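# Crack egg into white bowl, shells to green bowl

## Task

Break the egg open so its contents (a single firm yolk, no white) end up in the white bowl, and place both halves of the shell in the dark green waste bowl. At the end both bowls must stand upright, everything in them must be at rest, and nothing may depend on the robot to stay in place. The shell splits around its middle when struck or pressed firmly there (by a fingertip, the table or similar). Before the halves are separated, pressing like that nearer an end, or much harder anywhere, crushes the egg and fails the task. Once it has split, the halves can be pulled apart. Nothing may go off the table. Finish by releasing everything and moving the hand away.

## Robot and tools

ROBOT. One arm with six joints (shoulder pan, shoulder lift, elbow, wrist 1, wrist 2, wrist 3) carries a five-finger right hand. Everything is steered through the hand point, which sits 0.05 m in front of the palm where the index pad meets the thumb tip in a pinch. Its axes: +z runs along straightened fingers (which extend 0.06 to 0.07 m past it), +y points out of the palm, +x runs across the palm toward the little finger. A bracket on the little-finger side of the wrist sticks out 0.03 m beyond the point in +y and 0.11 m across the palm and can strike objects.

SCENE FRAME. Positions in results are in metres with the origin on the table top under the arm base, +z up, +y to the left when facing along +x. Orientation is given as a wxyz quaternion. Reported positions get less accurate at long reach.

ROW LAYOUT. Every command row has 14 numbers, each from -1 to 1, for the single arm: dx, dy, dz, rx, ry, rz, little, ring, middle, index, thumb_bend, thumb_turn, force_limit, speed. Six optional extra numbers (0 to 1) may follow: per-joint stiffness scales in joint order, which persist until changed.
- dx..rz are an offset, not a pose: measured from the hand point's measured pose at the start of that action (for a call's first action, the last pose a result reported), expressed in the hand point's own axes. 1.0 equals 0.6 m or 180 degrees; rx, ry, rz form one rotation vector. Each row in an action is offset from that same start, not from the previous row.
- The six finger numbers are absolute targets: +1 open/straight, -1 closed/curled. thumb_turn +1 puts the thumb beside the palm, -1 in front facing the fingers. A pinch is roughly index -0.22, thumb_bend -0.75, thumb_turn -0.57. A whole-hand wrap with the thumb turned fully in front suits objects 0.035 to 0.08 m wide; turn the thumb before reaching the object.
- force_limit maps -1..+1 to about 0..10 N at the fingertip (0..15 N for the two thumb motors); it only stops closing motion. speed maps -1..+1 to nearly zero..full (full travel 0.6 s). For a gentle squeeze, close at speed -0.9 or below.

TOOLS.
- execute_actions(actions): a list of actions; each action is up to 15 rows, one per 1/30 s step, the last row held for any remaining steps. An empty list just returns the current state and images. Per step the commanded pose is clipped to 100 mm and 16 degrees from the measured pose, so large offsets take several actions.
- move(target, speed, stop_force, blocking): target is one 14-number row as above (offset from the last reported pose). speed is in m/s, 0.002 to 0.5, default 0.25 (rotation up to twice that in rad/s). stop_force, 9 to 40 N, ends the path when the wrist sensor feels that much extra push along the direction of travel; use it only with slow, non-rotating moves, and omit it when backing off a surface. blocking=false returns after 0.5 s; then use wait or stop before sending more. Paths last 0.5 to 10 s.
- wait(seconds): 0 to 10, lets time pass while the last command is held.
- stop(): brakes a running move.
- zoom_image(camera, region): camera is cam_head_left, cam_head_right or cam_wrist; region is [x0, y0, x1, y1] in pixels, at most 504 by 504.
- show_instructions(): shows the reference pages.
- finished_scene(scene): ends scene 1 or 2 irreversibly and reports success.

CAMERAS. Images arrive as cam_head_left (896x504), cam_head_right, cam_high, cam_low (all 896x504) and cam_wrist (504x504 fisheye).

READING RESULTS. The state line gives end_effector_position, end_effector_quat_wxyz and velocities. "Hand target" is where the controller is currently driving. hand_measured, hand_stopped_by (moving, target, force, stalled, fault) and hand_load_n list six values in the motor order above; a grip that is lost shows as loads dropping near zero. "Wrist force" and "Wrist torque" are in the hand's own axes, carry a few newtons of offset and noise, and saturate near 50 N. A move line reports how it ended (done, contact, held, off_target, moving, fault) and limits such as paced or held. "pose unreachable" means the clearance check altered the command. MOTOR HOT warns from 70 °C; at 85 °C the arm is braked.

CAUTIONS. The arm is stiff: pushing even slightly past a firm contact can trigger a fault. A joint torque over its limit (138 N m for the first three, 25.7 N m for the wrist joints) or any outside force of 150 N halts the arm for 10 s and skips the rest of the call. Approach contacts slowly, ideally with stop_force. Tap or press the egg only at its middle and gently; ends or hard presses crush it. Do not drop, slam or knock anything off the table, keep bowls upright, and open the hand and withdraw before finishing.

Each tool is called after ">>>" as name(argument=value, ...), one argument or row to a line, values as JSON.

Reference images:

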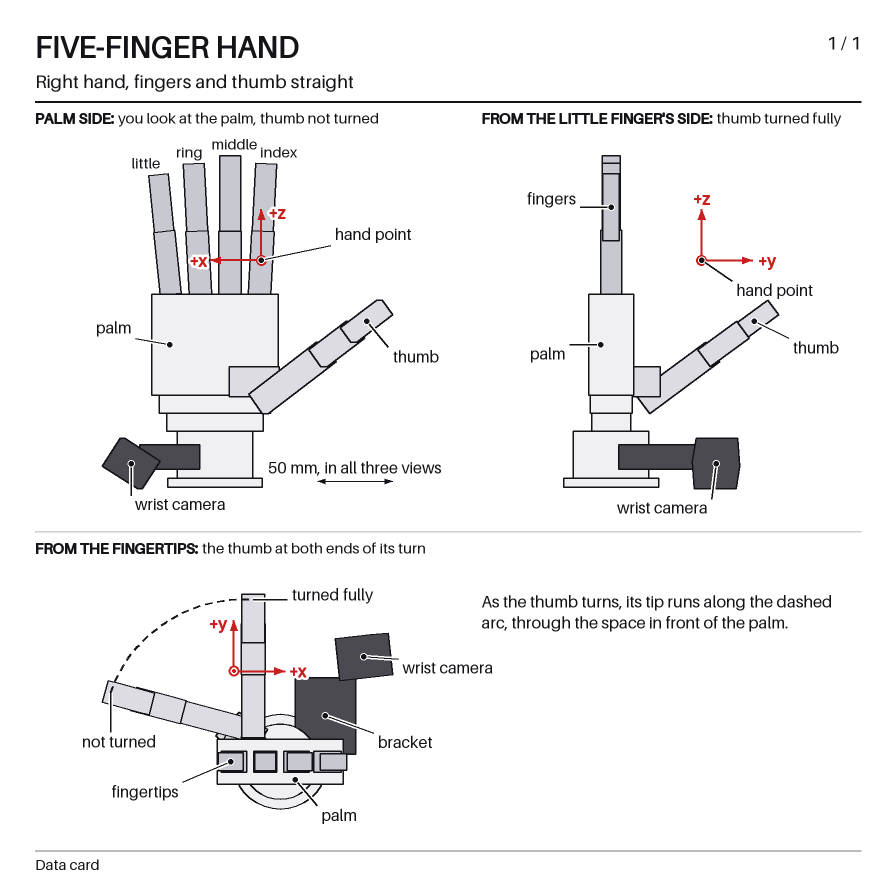

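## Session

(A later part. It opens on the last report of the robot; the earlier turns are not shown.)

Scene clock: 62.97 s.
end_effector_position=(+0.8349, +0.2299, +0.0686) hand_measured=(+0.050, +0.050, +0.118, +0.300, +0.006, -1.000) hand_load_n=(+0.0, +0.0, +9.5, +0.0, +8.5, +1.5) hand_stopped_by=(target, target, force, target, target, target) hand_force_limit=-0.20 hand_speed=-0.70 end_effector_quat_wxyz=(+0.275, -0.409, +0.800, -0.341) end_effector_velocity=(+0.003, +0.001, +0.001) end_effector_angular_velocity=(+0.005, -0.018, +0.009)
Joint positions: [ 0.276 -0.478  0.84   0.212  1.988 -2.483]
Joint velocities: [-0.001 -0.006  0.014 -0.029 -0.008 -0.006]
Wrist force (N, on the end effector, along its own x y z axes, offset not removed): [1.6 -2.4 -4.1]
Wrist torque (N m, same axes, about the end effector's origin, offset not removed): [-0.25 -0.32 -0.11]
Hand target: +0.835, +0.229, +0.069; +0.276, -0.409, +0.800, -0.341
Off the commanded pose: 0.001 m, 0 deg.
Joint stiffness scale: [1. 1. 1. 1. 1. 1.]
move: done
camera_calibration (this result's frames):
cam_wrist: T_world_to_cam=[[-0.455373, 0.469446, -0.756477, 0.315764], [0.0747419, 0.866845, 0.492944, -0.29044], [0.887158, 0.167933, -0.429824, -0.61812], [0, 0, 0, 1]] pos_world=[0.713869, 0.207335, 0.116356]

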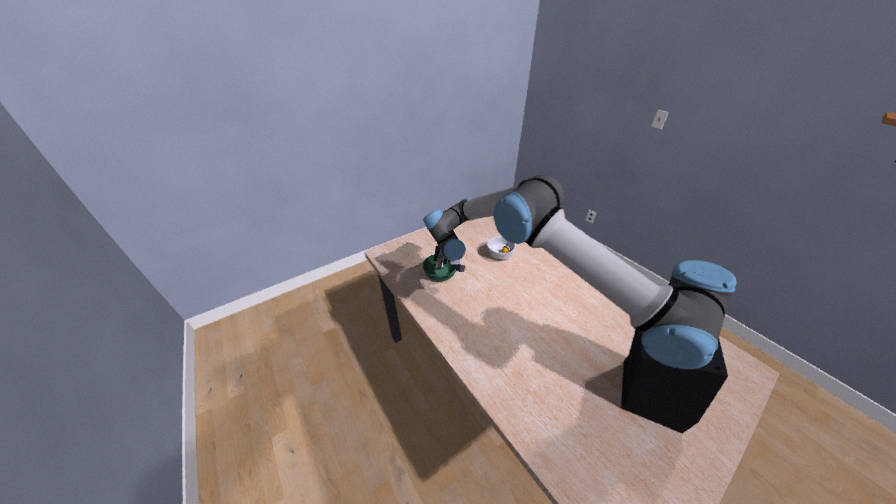

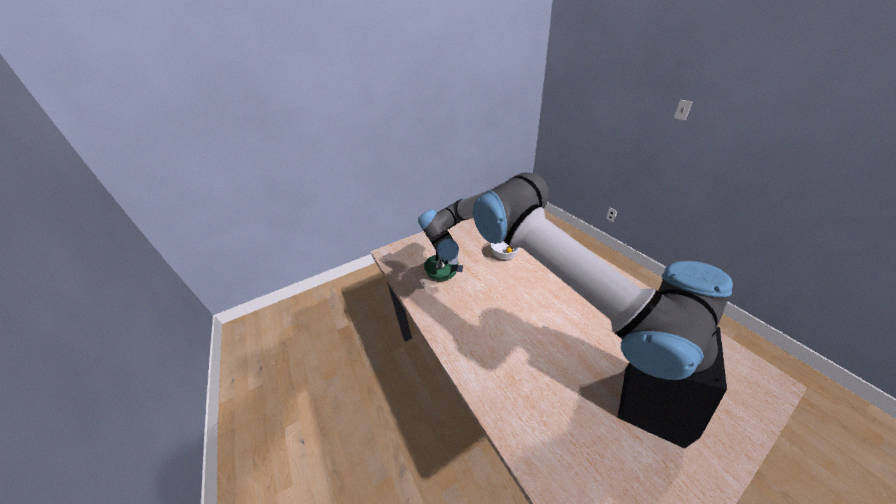

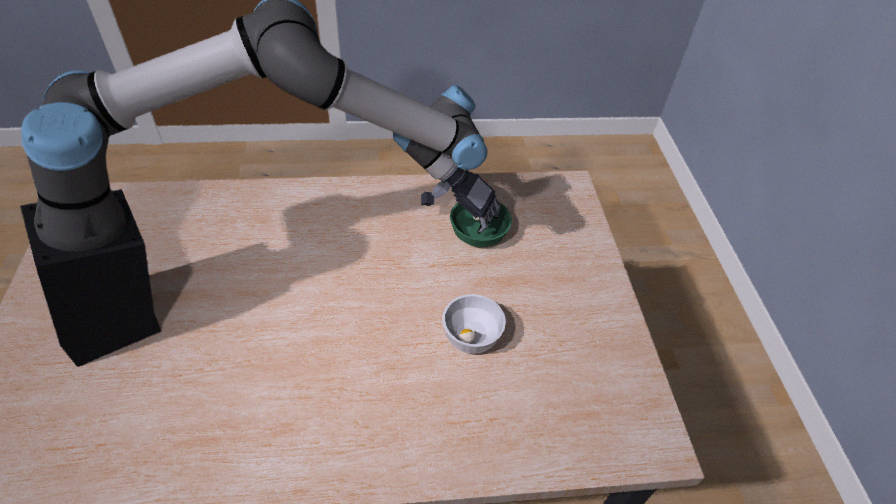

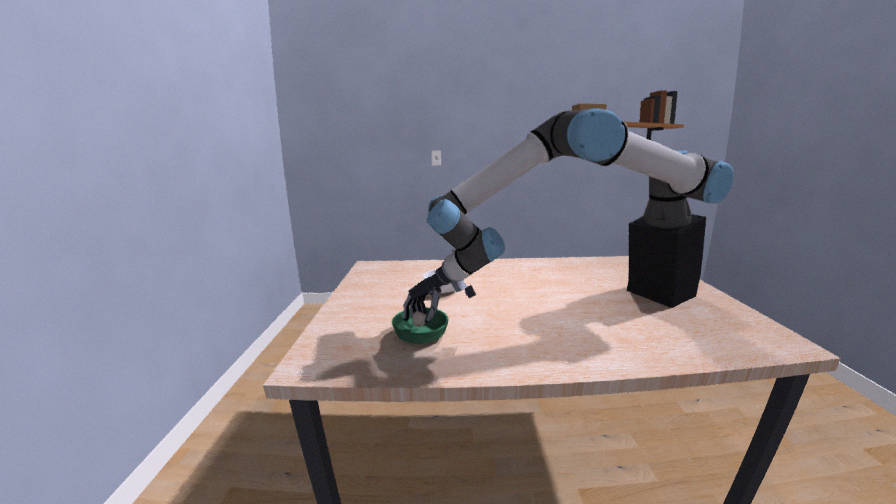

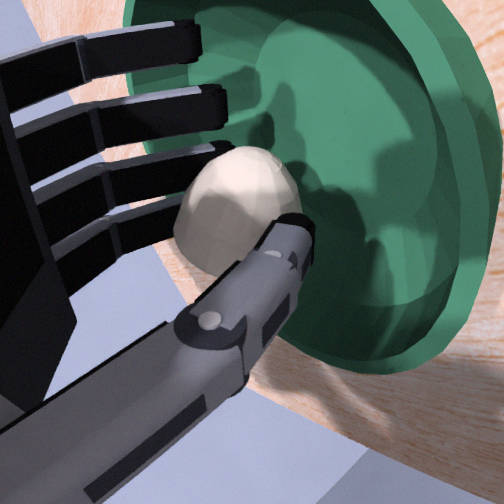

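>>> execute_actions(
  actions=[
    [[0.006,0.028,0.022,0,0,0,0.05,0.05,-0.4,0.3,0,-1,-0.2,-0.7]],
    [[0,0,0,0,0,0,0.05,0.05,0.4,0.3,0,-1,-0.2,-0.3]],
    [[-0.01,-0.05,-0.04,0,0,0,0.05,0.05,0.4,0.3,0,-1,-0.2,-0.3],[-0.01,-0.05,-0.04,0,0,0,0.05,0.05,0.4,0.3,0,-1,-0.2,-0.3],[-0.01,-0.05,-0.04,0,0,0,0.05,0.05,0.4,0.3,0,-1,-0.2,-0.3],[-0.02,-0.09,-0.07,0,0,0,0.05,0.05,0.4,0.3,0,-1,-0.2,-0.3]],
  ],
)

>>> zoom_image(
  camera="cam_high",
  region=[430, 280, 530, 370],
)

Scene clock: 64.67 s.
end_effector_position=(+0.8403, +0.2312, +0.1180) hand_measured=(+0.050, +0.050, +0.400, +0.300, +0.000, -1.000) hand_load_n=(+0.0, +0.0, +0.0, +0.0, +0.0, +0.0) hand_stopped_by=(target, target, target, target, target, target) hand_force_limit=-0.20 hand_speed=-0.30 end_effector_quat_wxyz=(+0.280, -0.407, +0.799, -0.342) end_effector_velocity=(-0.020, -0.005, +0.017) end_effector_angular_velocity=(-0.007, +0.048, -0.001)
Joint positions: [ 0.272 -0.551  0.857  0.256  1.985 -2.485]
Joint velocities: [-0.005 -0.055  0.056  0.046 -0.007 -0.003]
Wrist force (N, on the end effector, along its own x y z axes, offset not removed): [-2.4 -2.8 -1.3]
Wrist torque (N m, same axes, about the end effector's origin, offset not removed): [-0.35 0.32 -0.27]
Hand target: +0.835, +0.228, +0.116; +0.273, -0.410, +0.801, -0.340
Off the commanded pose: 0.006 m, 1 deg.
Joint stiffness scale: [1. 1. 1. 1. 1. 1.]
camera_calibration (this result's frames):
cam_wrist: T_world_to_cam=[[-0.447507, 0.470565, -0.760465, 0.348556], [0.0691958, 0.866035, 0.495171, -0.311679], [0.8916, 0.168972, -0.420118, -0.607008], [0, 0, 0, 1]] pos_world=[0.718756, 0.208473, 0.164384]

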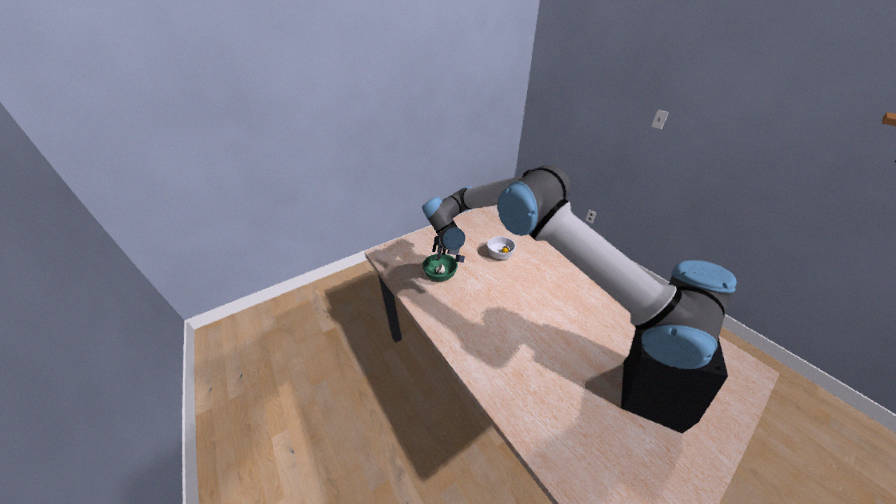

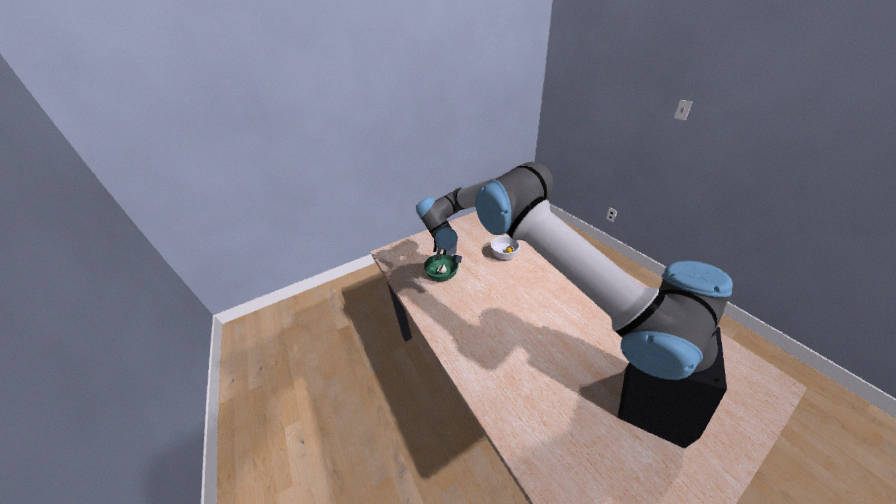

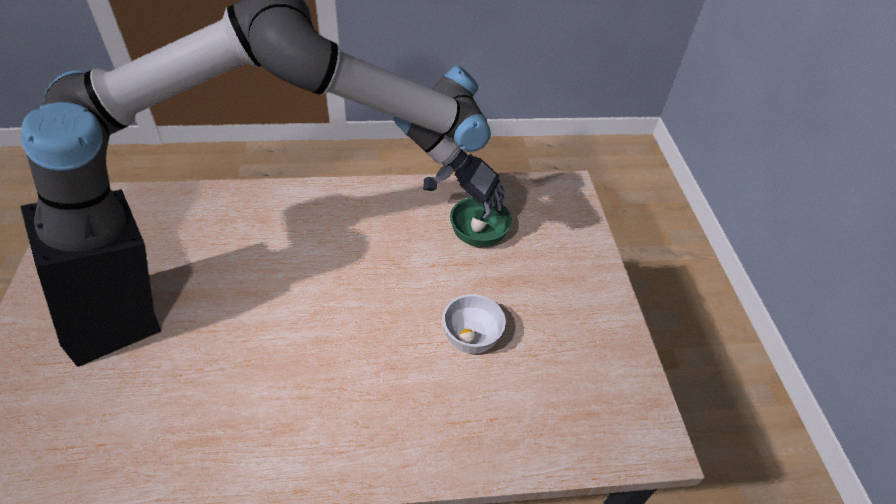

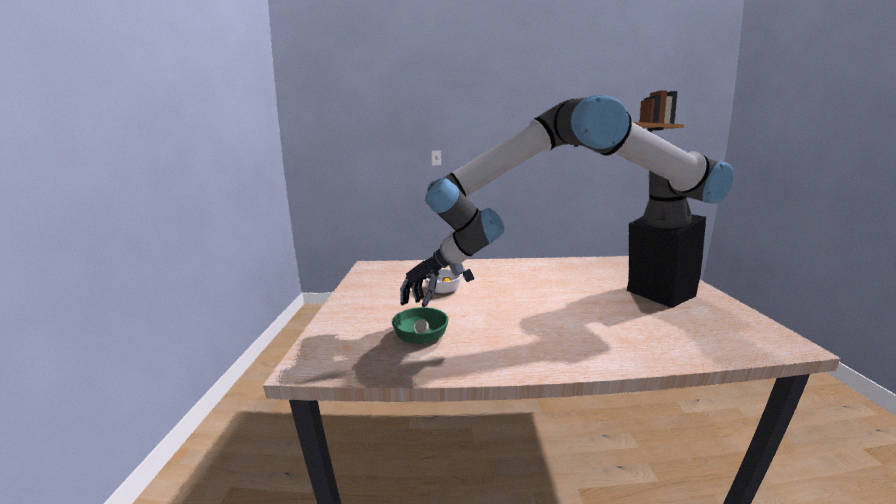

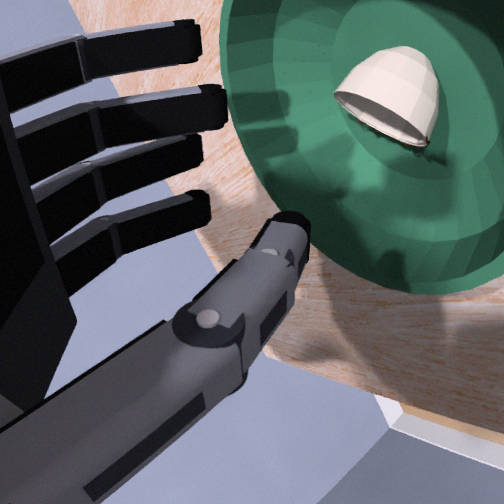

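Region (430, 280, 530, 370) of cam_high's 896x504 image, scaled by 5.040, with more detail than that image has; it fills the top 454 rows of this view, and the rest is white.

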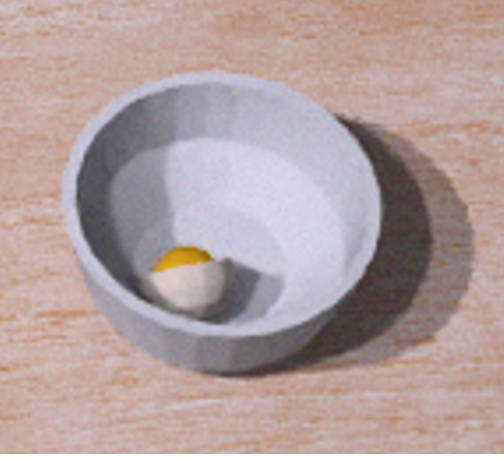

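>>> move(
  target=[0.58,-0.165,0.069,0.011,-0.101,-0.246,1,1,0.4,0.3,0,-1,-0.2,0],
  speed=0.3,
)

Scene clock: 67.80 s.
end_effector_position=(+0.7376, -0.1167, +0.1110) hand_measured=(+1.000, +1.000, +0.400, +0.300, +0.000, -1.000) hand_load_n=(+0.0, +0.0, +0.0, +0.0, +0.0, +0.0) hand_stopped_by=(target, target, target, target, target, target) hand_force_limit=-0.20 hand_speed=0.00 end_effector_quat_wxyz=(-0.257, +0.720, -0.529, +0.368) end_effector_velocity=(-0.001, +0.000, +0.000) end_effector_angular_velocity=(+0.001, +0.005, +0.017)
Joint positions: [-0.362 -0.78   1.456 -0.178  1.126 -3.583]
Joint velocities: [-0.004  0.002 -0.006  0.012 -0.017 -0.015]
Wrist force (N, on the end effector, along its own x y z axes, offset not removed): [-0.2 1.9 -0.7]
Wrist torque (N m, same axes, about the end effector's origin, offset not removed): [0.20 0.00 -0.04]
Hand target: +0.738, -0.118, +0.111; -0.257, +0.720, -0.529, +0.368
Off the commanded pose: 0.001 m, 0 deg.
Joint stiffness scale: [1. 1. 1. 1. 1. 1.]
move: done
camera_calibration (this result's frames):
cam_wrist: T_world_to_cam=[[-0.588577, -0.26941, -0.762231, 0.478935], [-0.543434, 0.829896, 0.126301, 0.488803], [0.598546, 0.48856, -0.634864, -0.182314], [0, 0, 0, 1]] pos_world=[0.656645, -0.187555, 0.187579]

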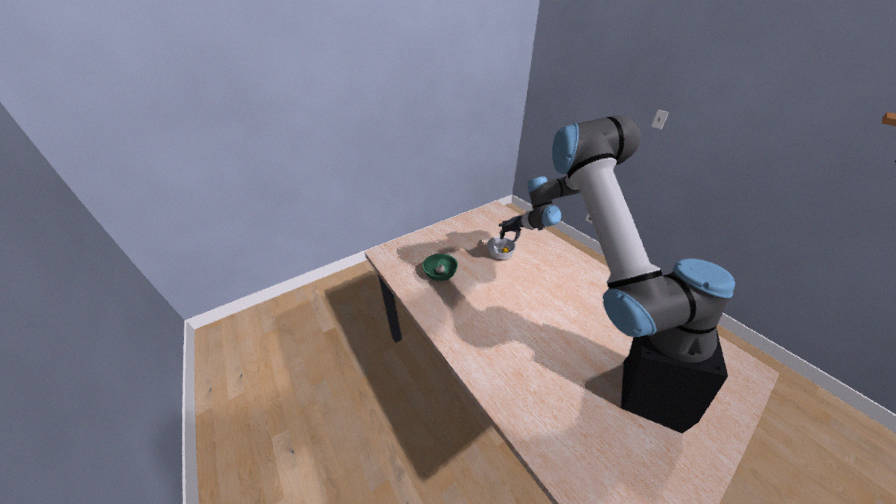

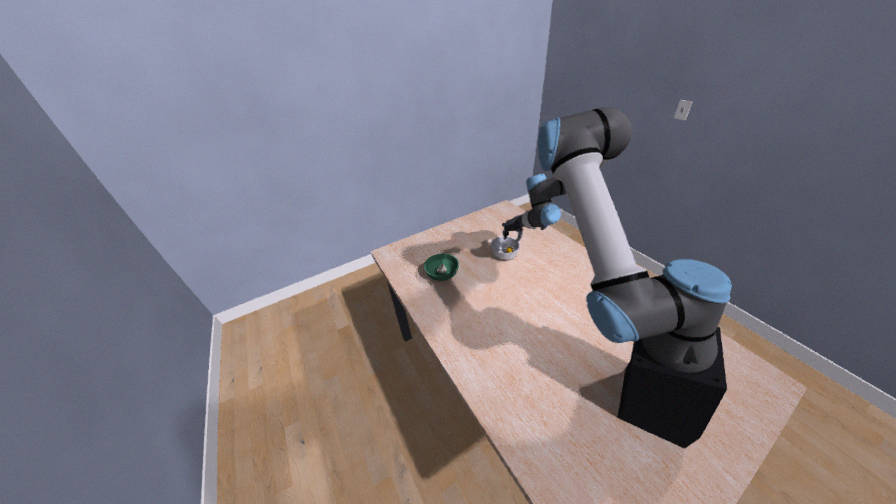

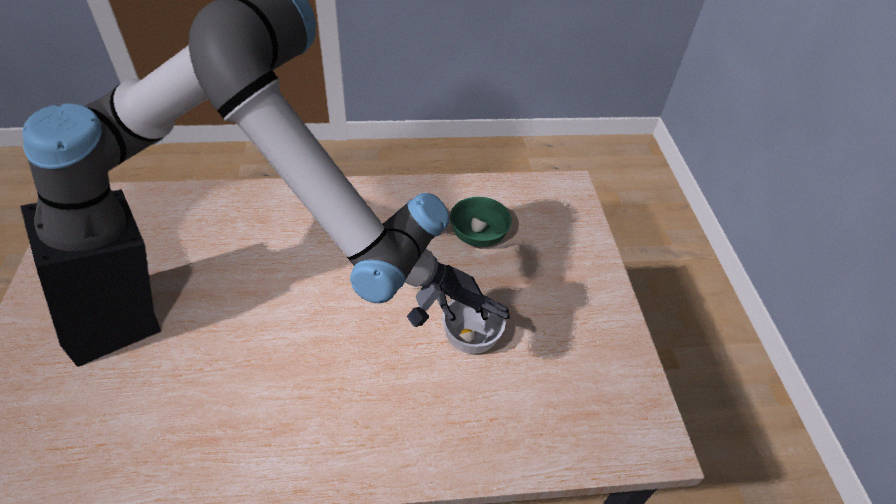

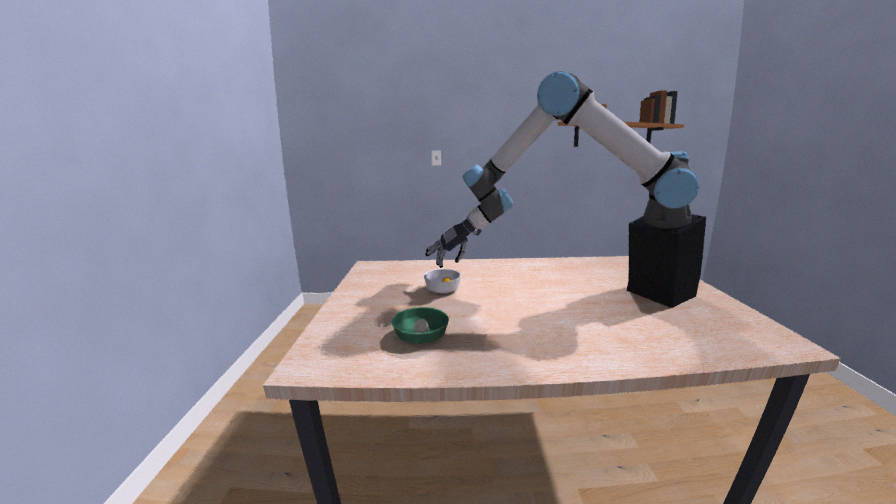

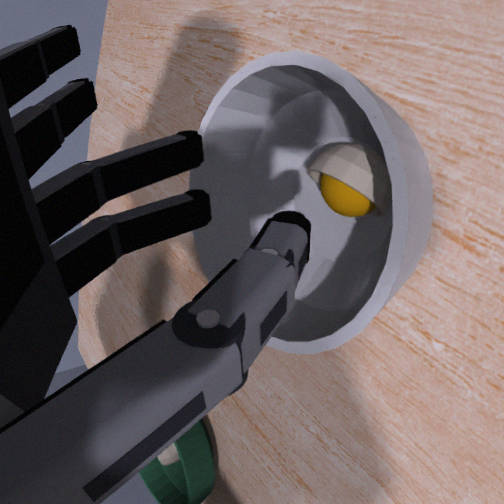

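>>> move(
  target=[-0.0145,0.041,0.053,0,0,0,1,1,0.4,0.3,0,-1,-0.2,0],
  speed=0.15,
)

>>> zoom_image(
  camera="cam_high",
  region=[410, 270, 530, 370],
)

Scene clock: 69.07 s.
end_effector_position=(+0.7461, -0.1174, +0.0719) hand_measured=(+1.000, +1.000, +0.400, +0.300, +0.000, -1.000) hand_load_n=(+0.0, +0.0, +0.0, +0.0, +0.0, +0.0) hand_stopped_by=(target, target, target, target, target, target) hand_force_limit=-0.20 hand_speed=0.00 end_effector_quat_wxyz=(-0.256, +0.720, -0.530, +0.368) end_effector_velocity=(+0.001, -0.001, -0.002) end_effector_angular_velocity=(-0.001, -0.000, -0.003)
Joint positions: [-0.344 -0.697  1.407 -0.215  1.142 -3.573]
Joint velocities: [ 0.001  0.005 -0.005 -0.002  0.004  0.002]
Wrist force (N, on the end effector, along its own x y z axes, offset not removed): [-1.8 -2.5 -3.4]
Wrist torque (N m, same axes, about the end effector's origin, offset not removed): [-0.26 0.25 -0.18]
Hand target: +0.748, -0.117, +0.071; -0.257, +0.720, -0.529, +0.368
Off the commanded pose: 0.002 m, 0 deg.
Joint stiffness scale: [1. 1. 1. 1. 1. 1.]
move: done
camera_calibration (this result's frames):
cam_wrist: T_world_to_cam=[[-0.589779, -0.268387, -0.761662, 0.454865], [-0.542443, 0.830371, 0.127433, 0.498149], [0.59826, 0.488316, -0.63532, -0.211719], [0, 0, 0, 1]] pos_world=[0.665151, -0.188183, 0.148463]

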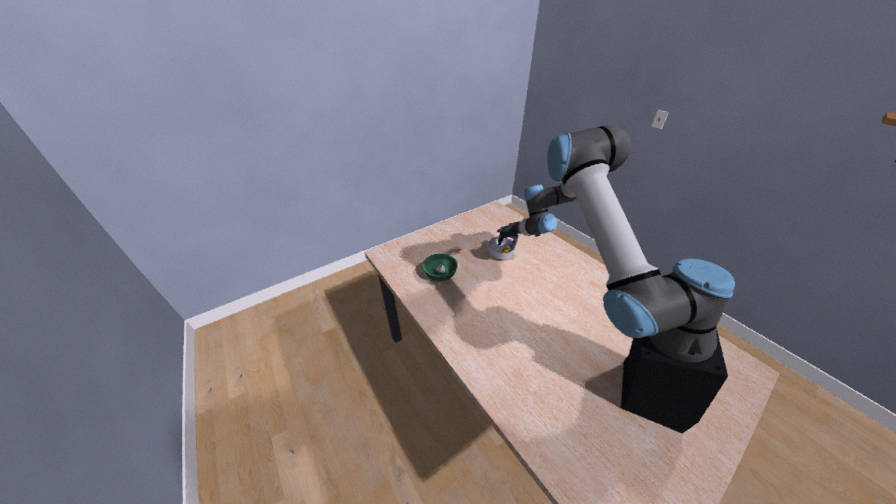

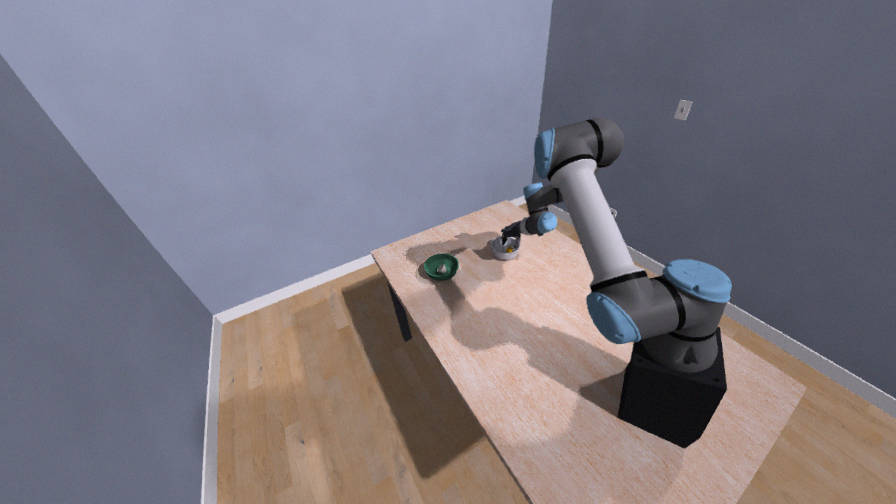

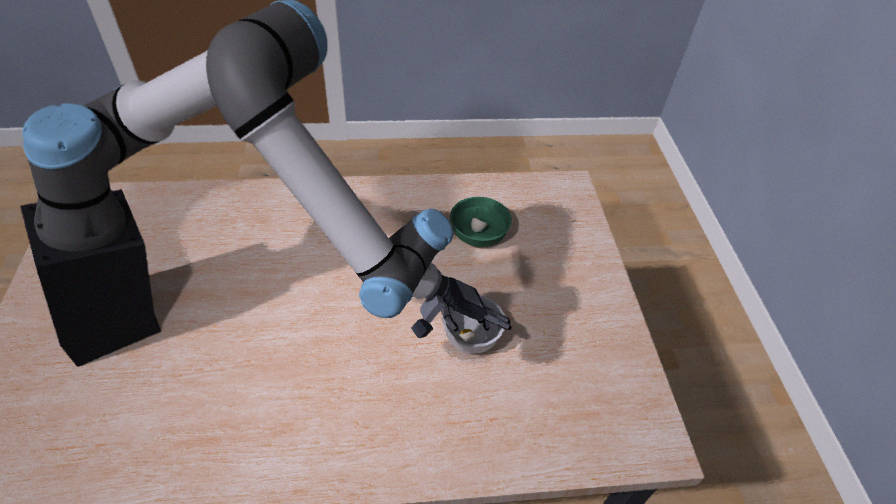

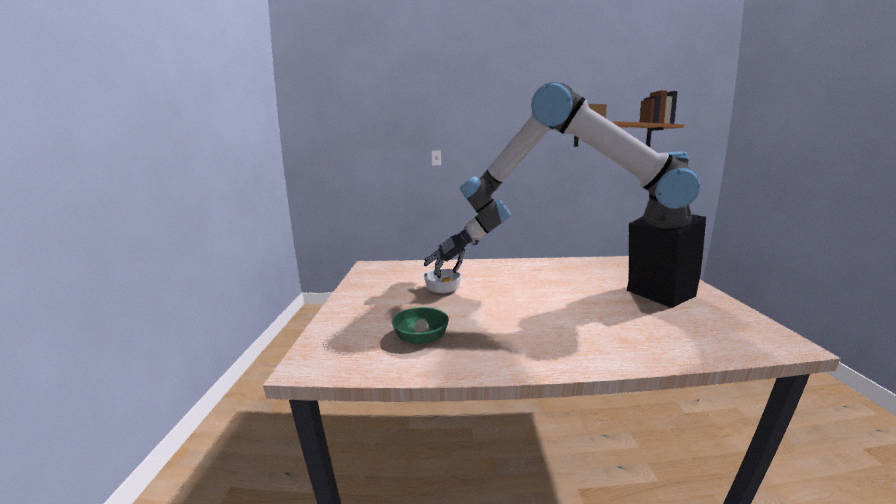

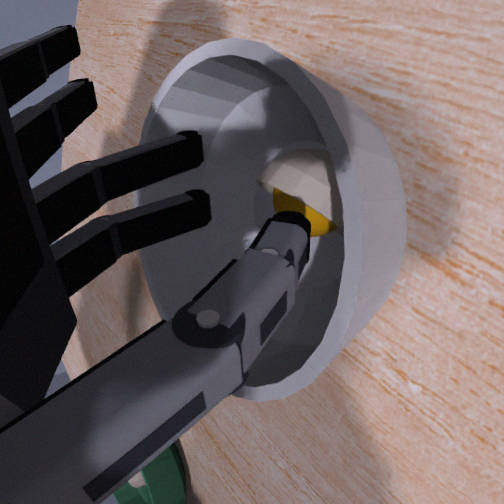

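Region (410, 270, 530, 370) of cam_high's 896x504 image, scaled by 4.200, with more detail than that image has.

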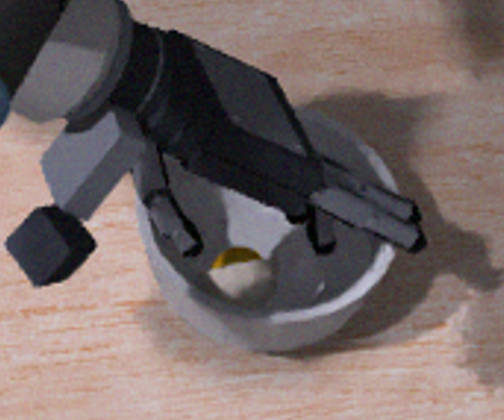

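>>> move(
  target=[-0.006,0.039,0.037,0,0,0,1,1,0.4,0.3,0,-1,-0.2,0],
  speed=0.06,
)

>>> zoom_image(
  camera="cam_high",
  region=[410, 270, 530, 370],
)

Scene clock: 70.23 s.
end_effector_position=(+0.7492, -0.1221, +0.0416) hand_measured=(+1.000, +1.000, +0.400, +0.300, +0.000, -1.000) hand_load_n=(+0.0, +0.0, +0.0, +0.0, +0.0, +0.0) hand_stopped_by=(target, target, target, target, target, target) hand_force_limit=-0.20 hand_speed=0.00 end_effector_quat_wxyz=(-0.256, +0.720, -0.530, +0.368) end_effector_velocity=(+0.001, -0.001, -0.002) end_effector_angular_velocity=(-0.001, -0.002, -0.001)
Joint positions: [-0.341 -0.634  1.373 -0.244  1.145 -3.571]
Joint velocities: [ 0.     0.006 -0.005 -0.003  0.002  0.001]
Wrist force (N, on the end effector, along its own x y z axes, offset not removed): [0.5 -4.4 -0.5]
Wrist torque (N m, same axes, about the end effector's origin, offset not removed): [-0.64 -0.30 -0.15]
Hand target: +0.750, -0.122, +0.040; -0.256, +0.720, -0.530, +0.368
Off the commanded pose: 0.002 m, 0 deg.
Joint stiffness scale: [1. 1. 1. 1. 1. 1.]
move: done
camera_calibration (this result's frames):
cam_wrist: T_world_to_cam=[[-0.589748, -0.26809, -0.76179, 0.432328], [-0.542263, 0.830473, 0.127537, 0.507441], [0.598455, 0.488305, -0.635146, -0.230645], [0, 0, 0, 1]] pos_world=[0.668161, -0.192888, 0.118132]

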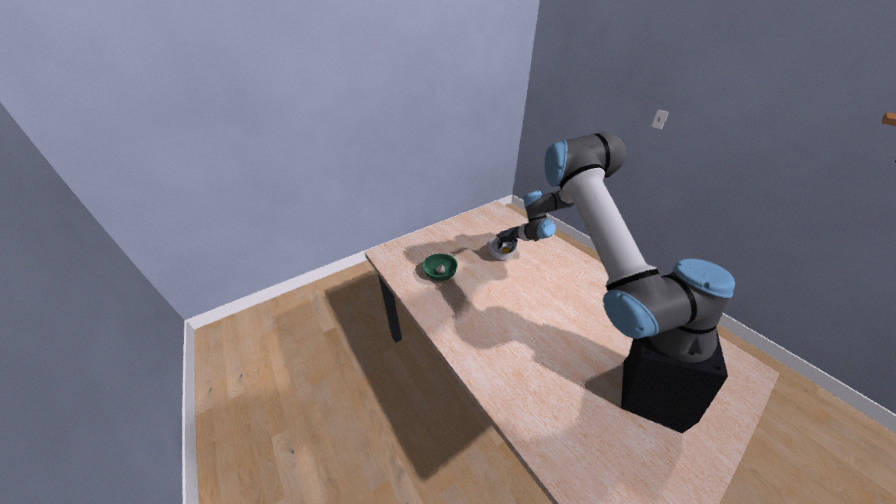

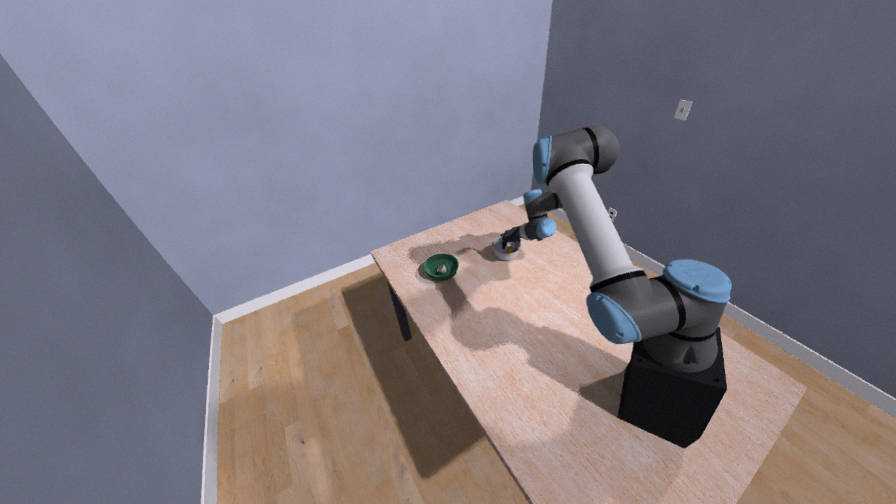

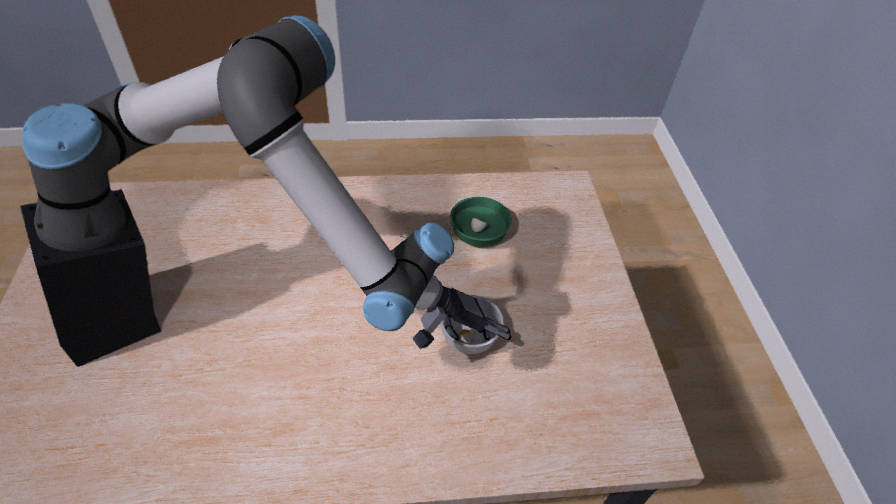

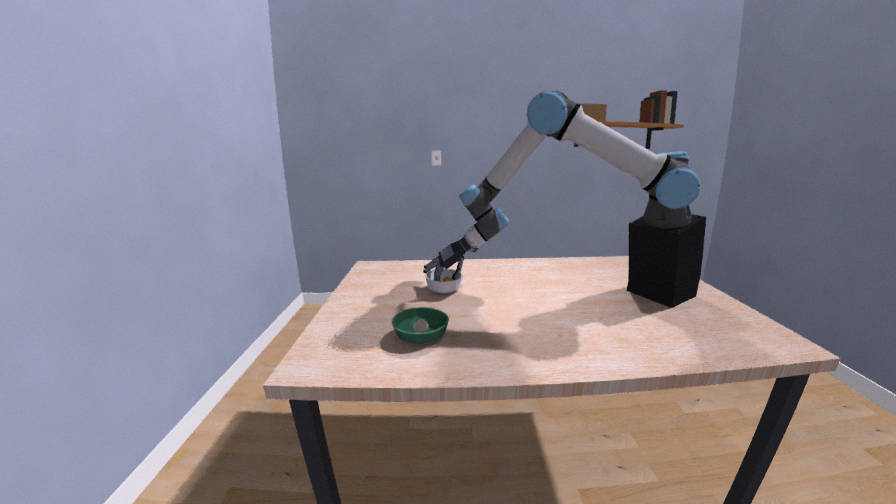

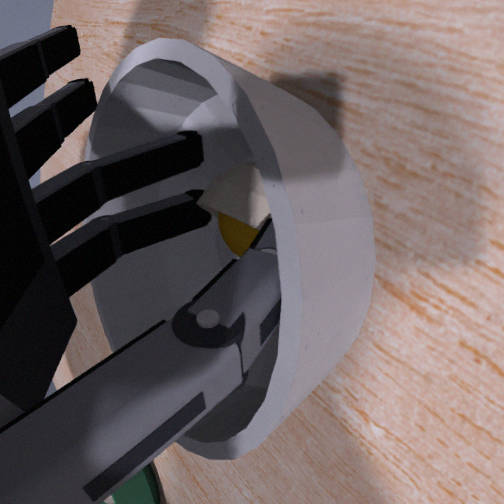

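Region (410, 270, 530, 370) of cam_high's 896x504 image, scaled by 4.200, with more detail than that image has.

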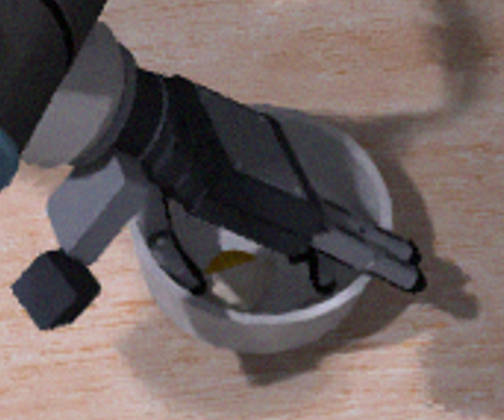

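>>> execute_actions(
  actions=[
    [[-0.002,0.004,0.008,0,0,0,1,1,0.4,0.45,0,-1,-0.3,-0.6]],
    [[0,0,0,0,0,0,1,1,-0.4,0.45,0,-1,-0.3,-0.6]],
    [[0,0,0,0,0,0,1,1,-0.4,0.45,0,-1,-0.3,-0.6]],
  ],
)

>>> zoom_image(
  camera="cam_high",
  region=[410, 270, 530, 370],
)

Scene clock: 71.93 s.
end_effector_position=(+0.7513, -0.1233, +0.0386) hand_measured=(+1.000, +1.000, +0.116, +0.450, +0.004, -1.000) hand_load_n=(+0.0, +0.0, +6.0, +0.0, +5.5, +1.0) hand_stopped_by=(target, target, force, target, target, target) hand_force_limit=-0.30 hand_speed=-0.60 end_effector_quat_wxyz=(-0.256, +0.719, -0.530, +0.369) end_effector_velocity=(+0.001, -0.000, +0.001) end_effector_angular_velocity=(+0.000, -0.002, -0.002)
Joint positions: [-0.34  -0.626  1.364 -0.246  1.147 -3.569]
Joint velocities: [-0.    -0.002 -0.    -0.     0.001  0.002]
Wrist force (N, on the end effector, along its own x y z axes, offset not removed): [-0.4 -1.9 -2.5]
Wrist torque (N m, same axes, about the end effector's origin, offset not removed): [-0.05 -0.07 -0.15]
Hand target: +0.751, -0.123, +0.039; -0.256, +0.719, -0.530, +0.369
Off the commanded pose: 0.000 m, 0 deg.
Joint stiffness scale: [1. 1. 1. 1. 1. 1.]
camera_calibration (this result's frames):
cam_wrist: T_world_to_cam=[[-0.588774, -0.268205, -0.762503, 0.430289], [-0.541623, 0.831145, 0.12587, 0.509627], [0.599992, 0.487098, -0.634622, -0.234547], [0, 0, 0, 1]] pos_world=[0.670095, -0.193921, 0.115101]

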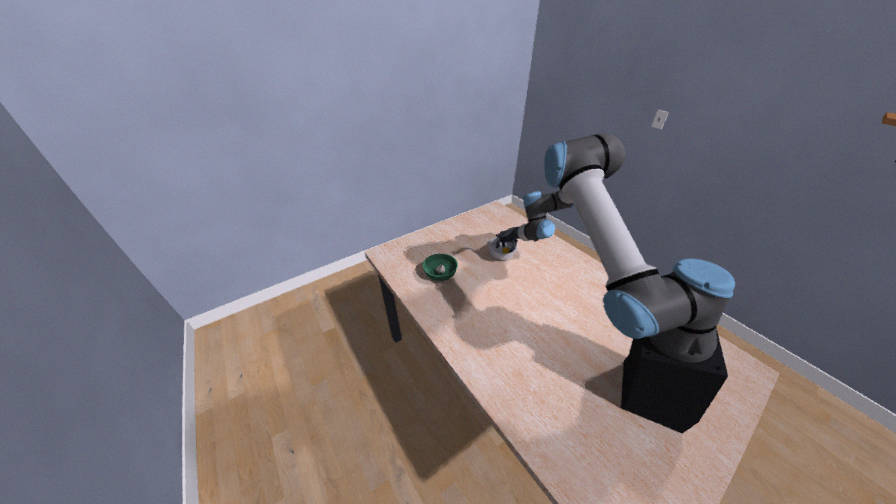

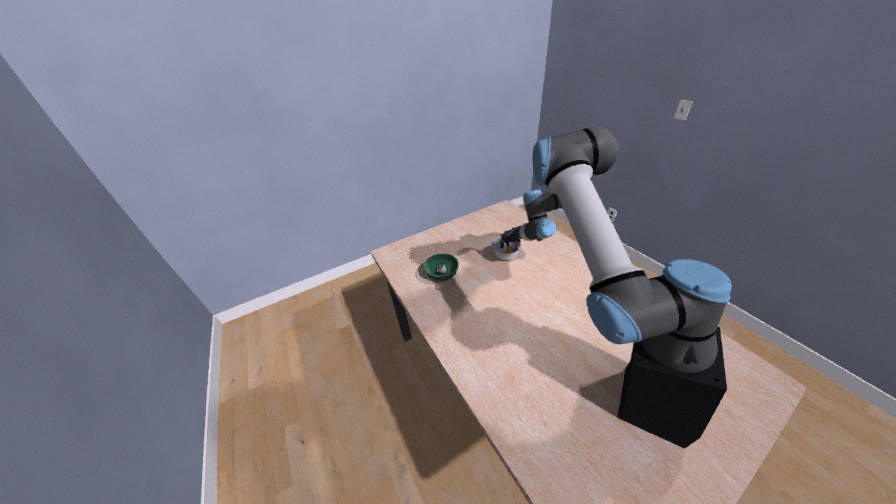

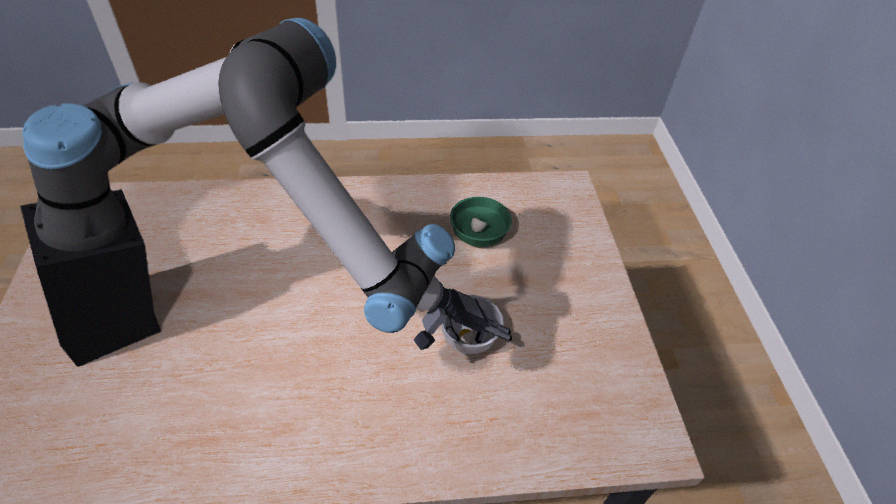

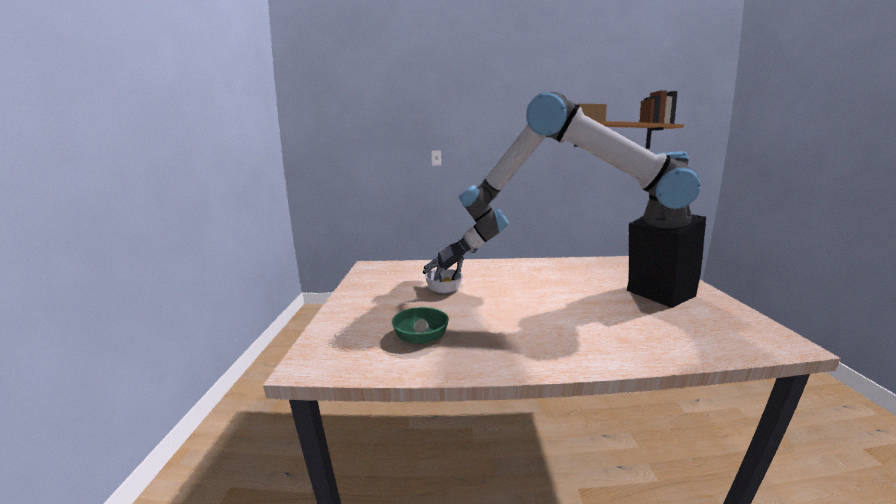

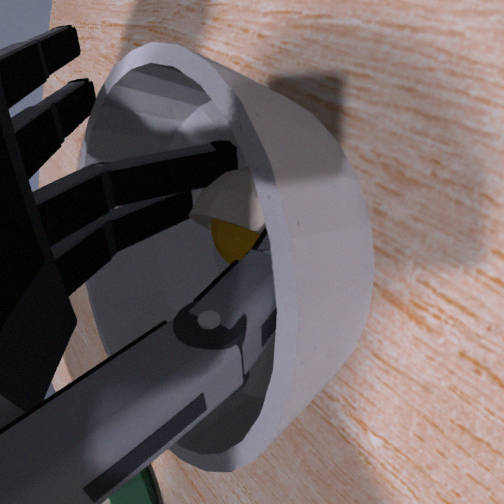

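Region (410, 270, 530, 370) of cam_high's 896x504 image, scaled by 4.200, with more detail than that image has.

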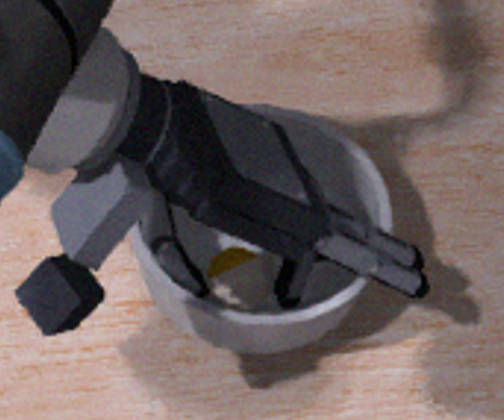

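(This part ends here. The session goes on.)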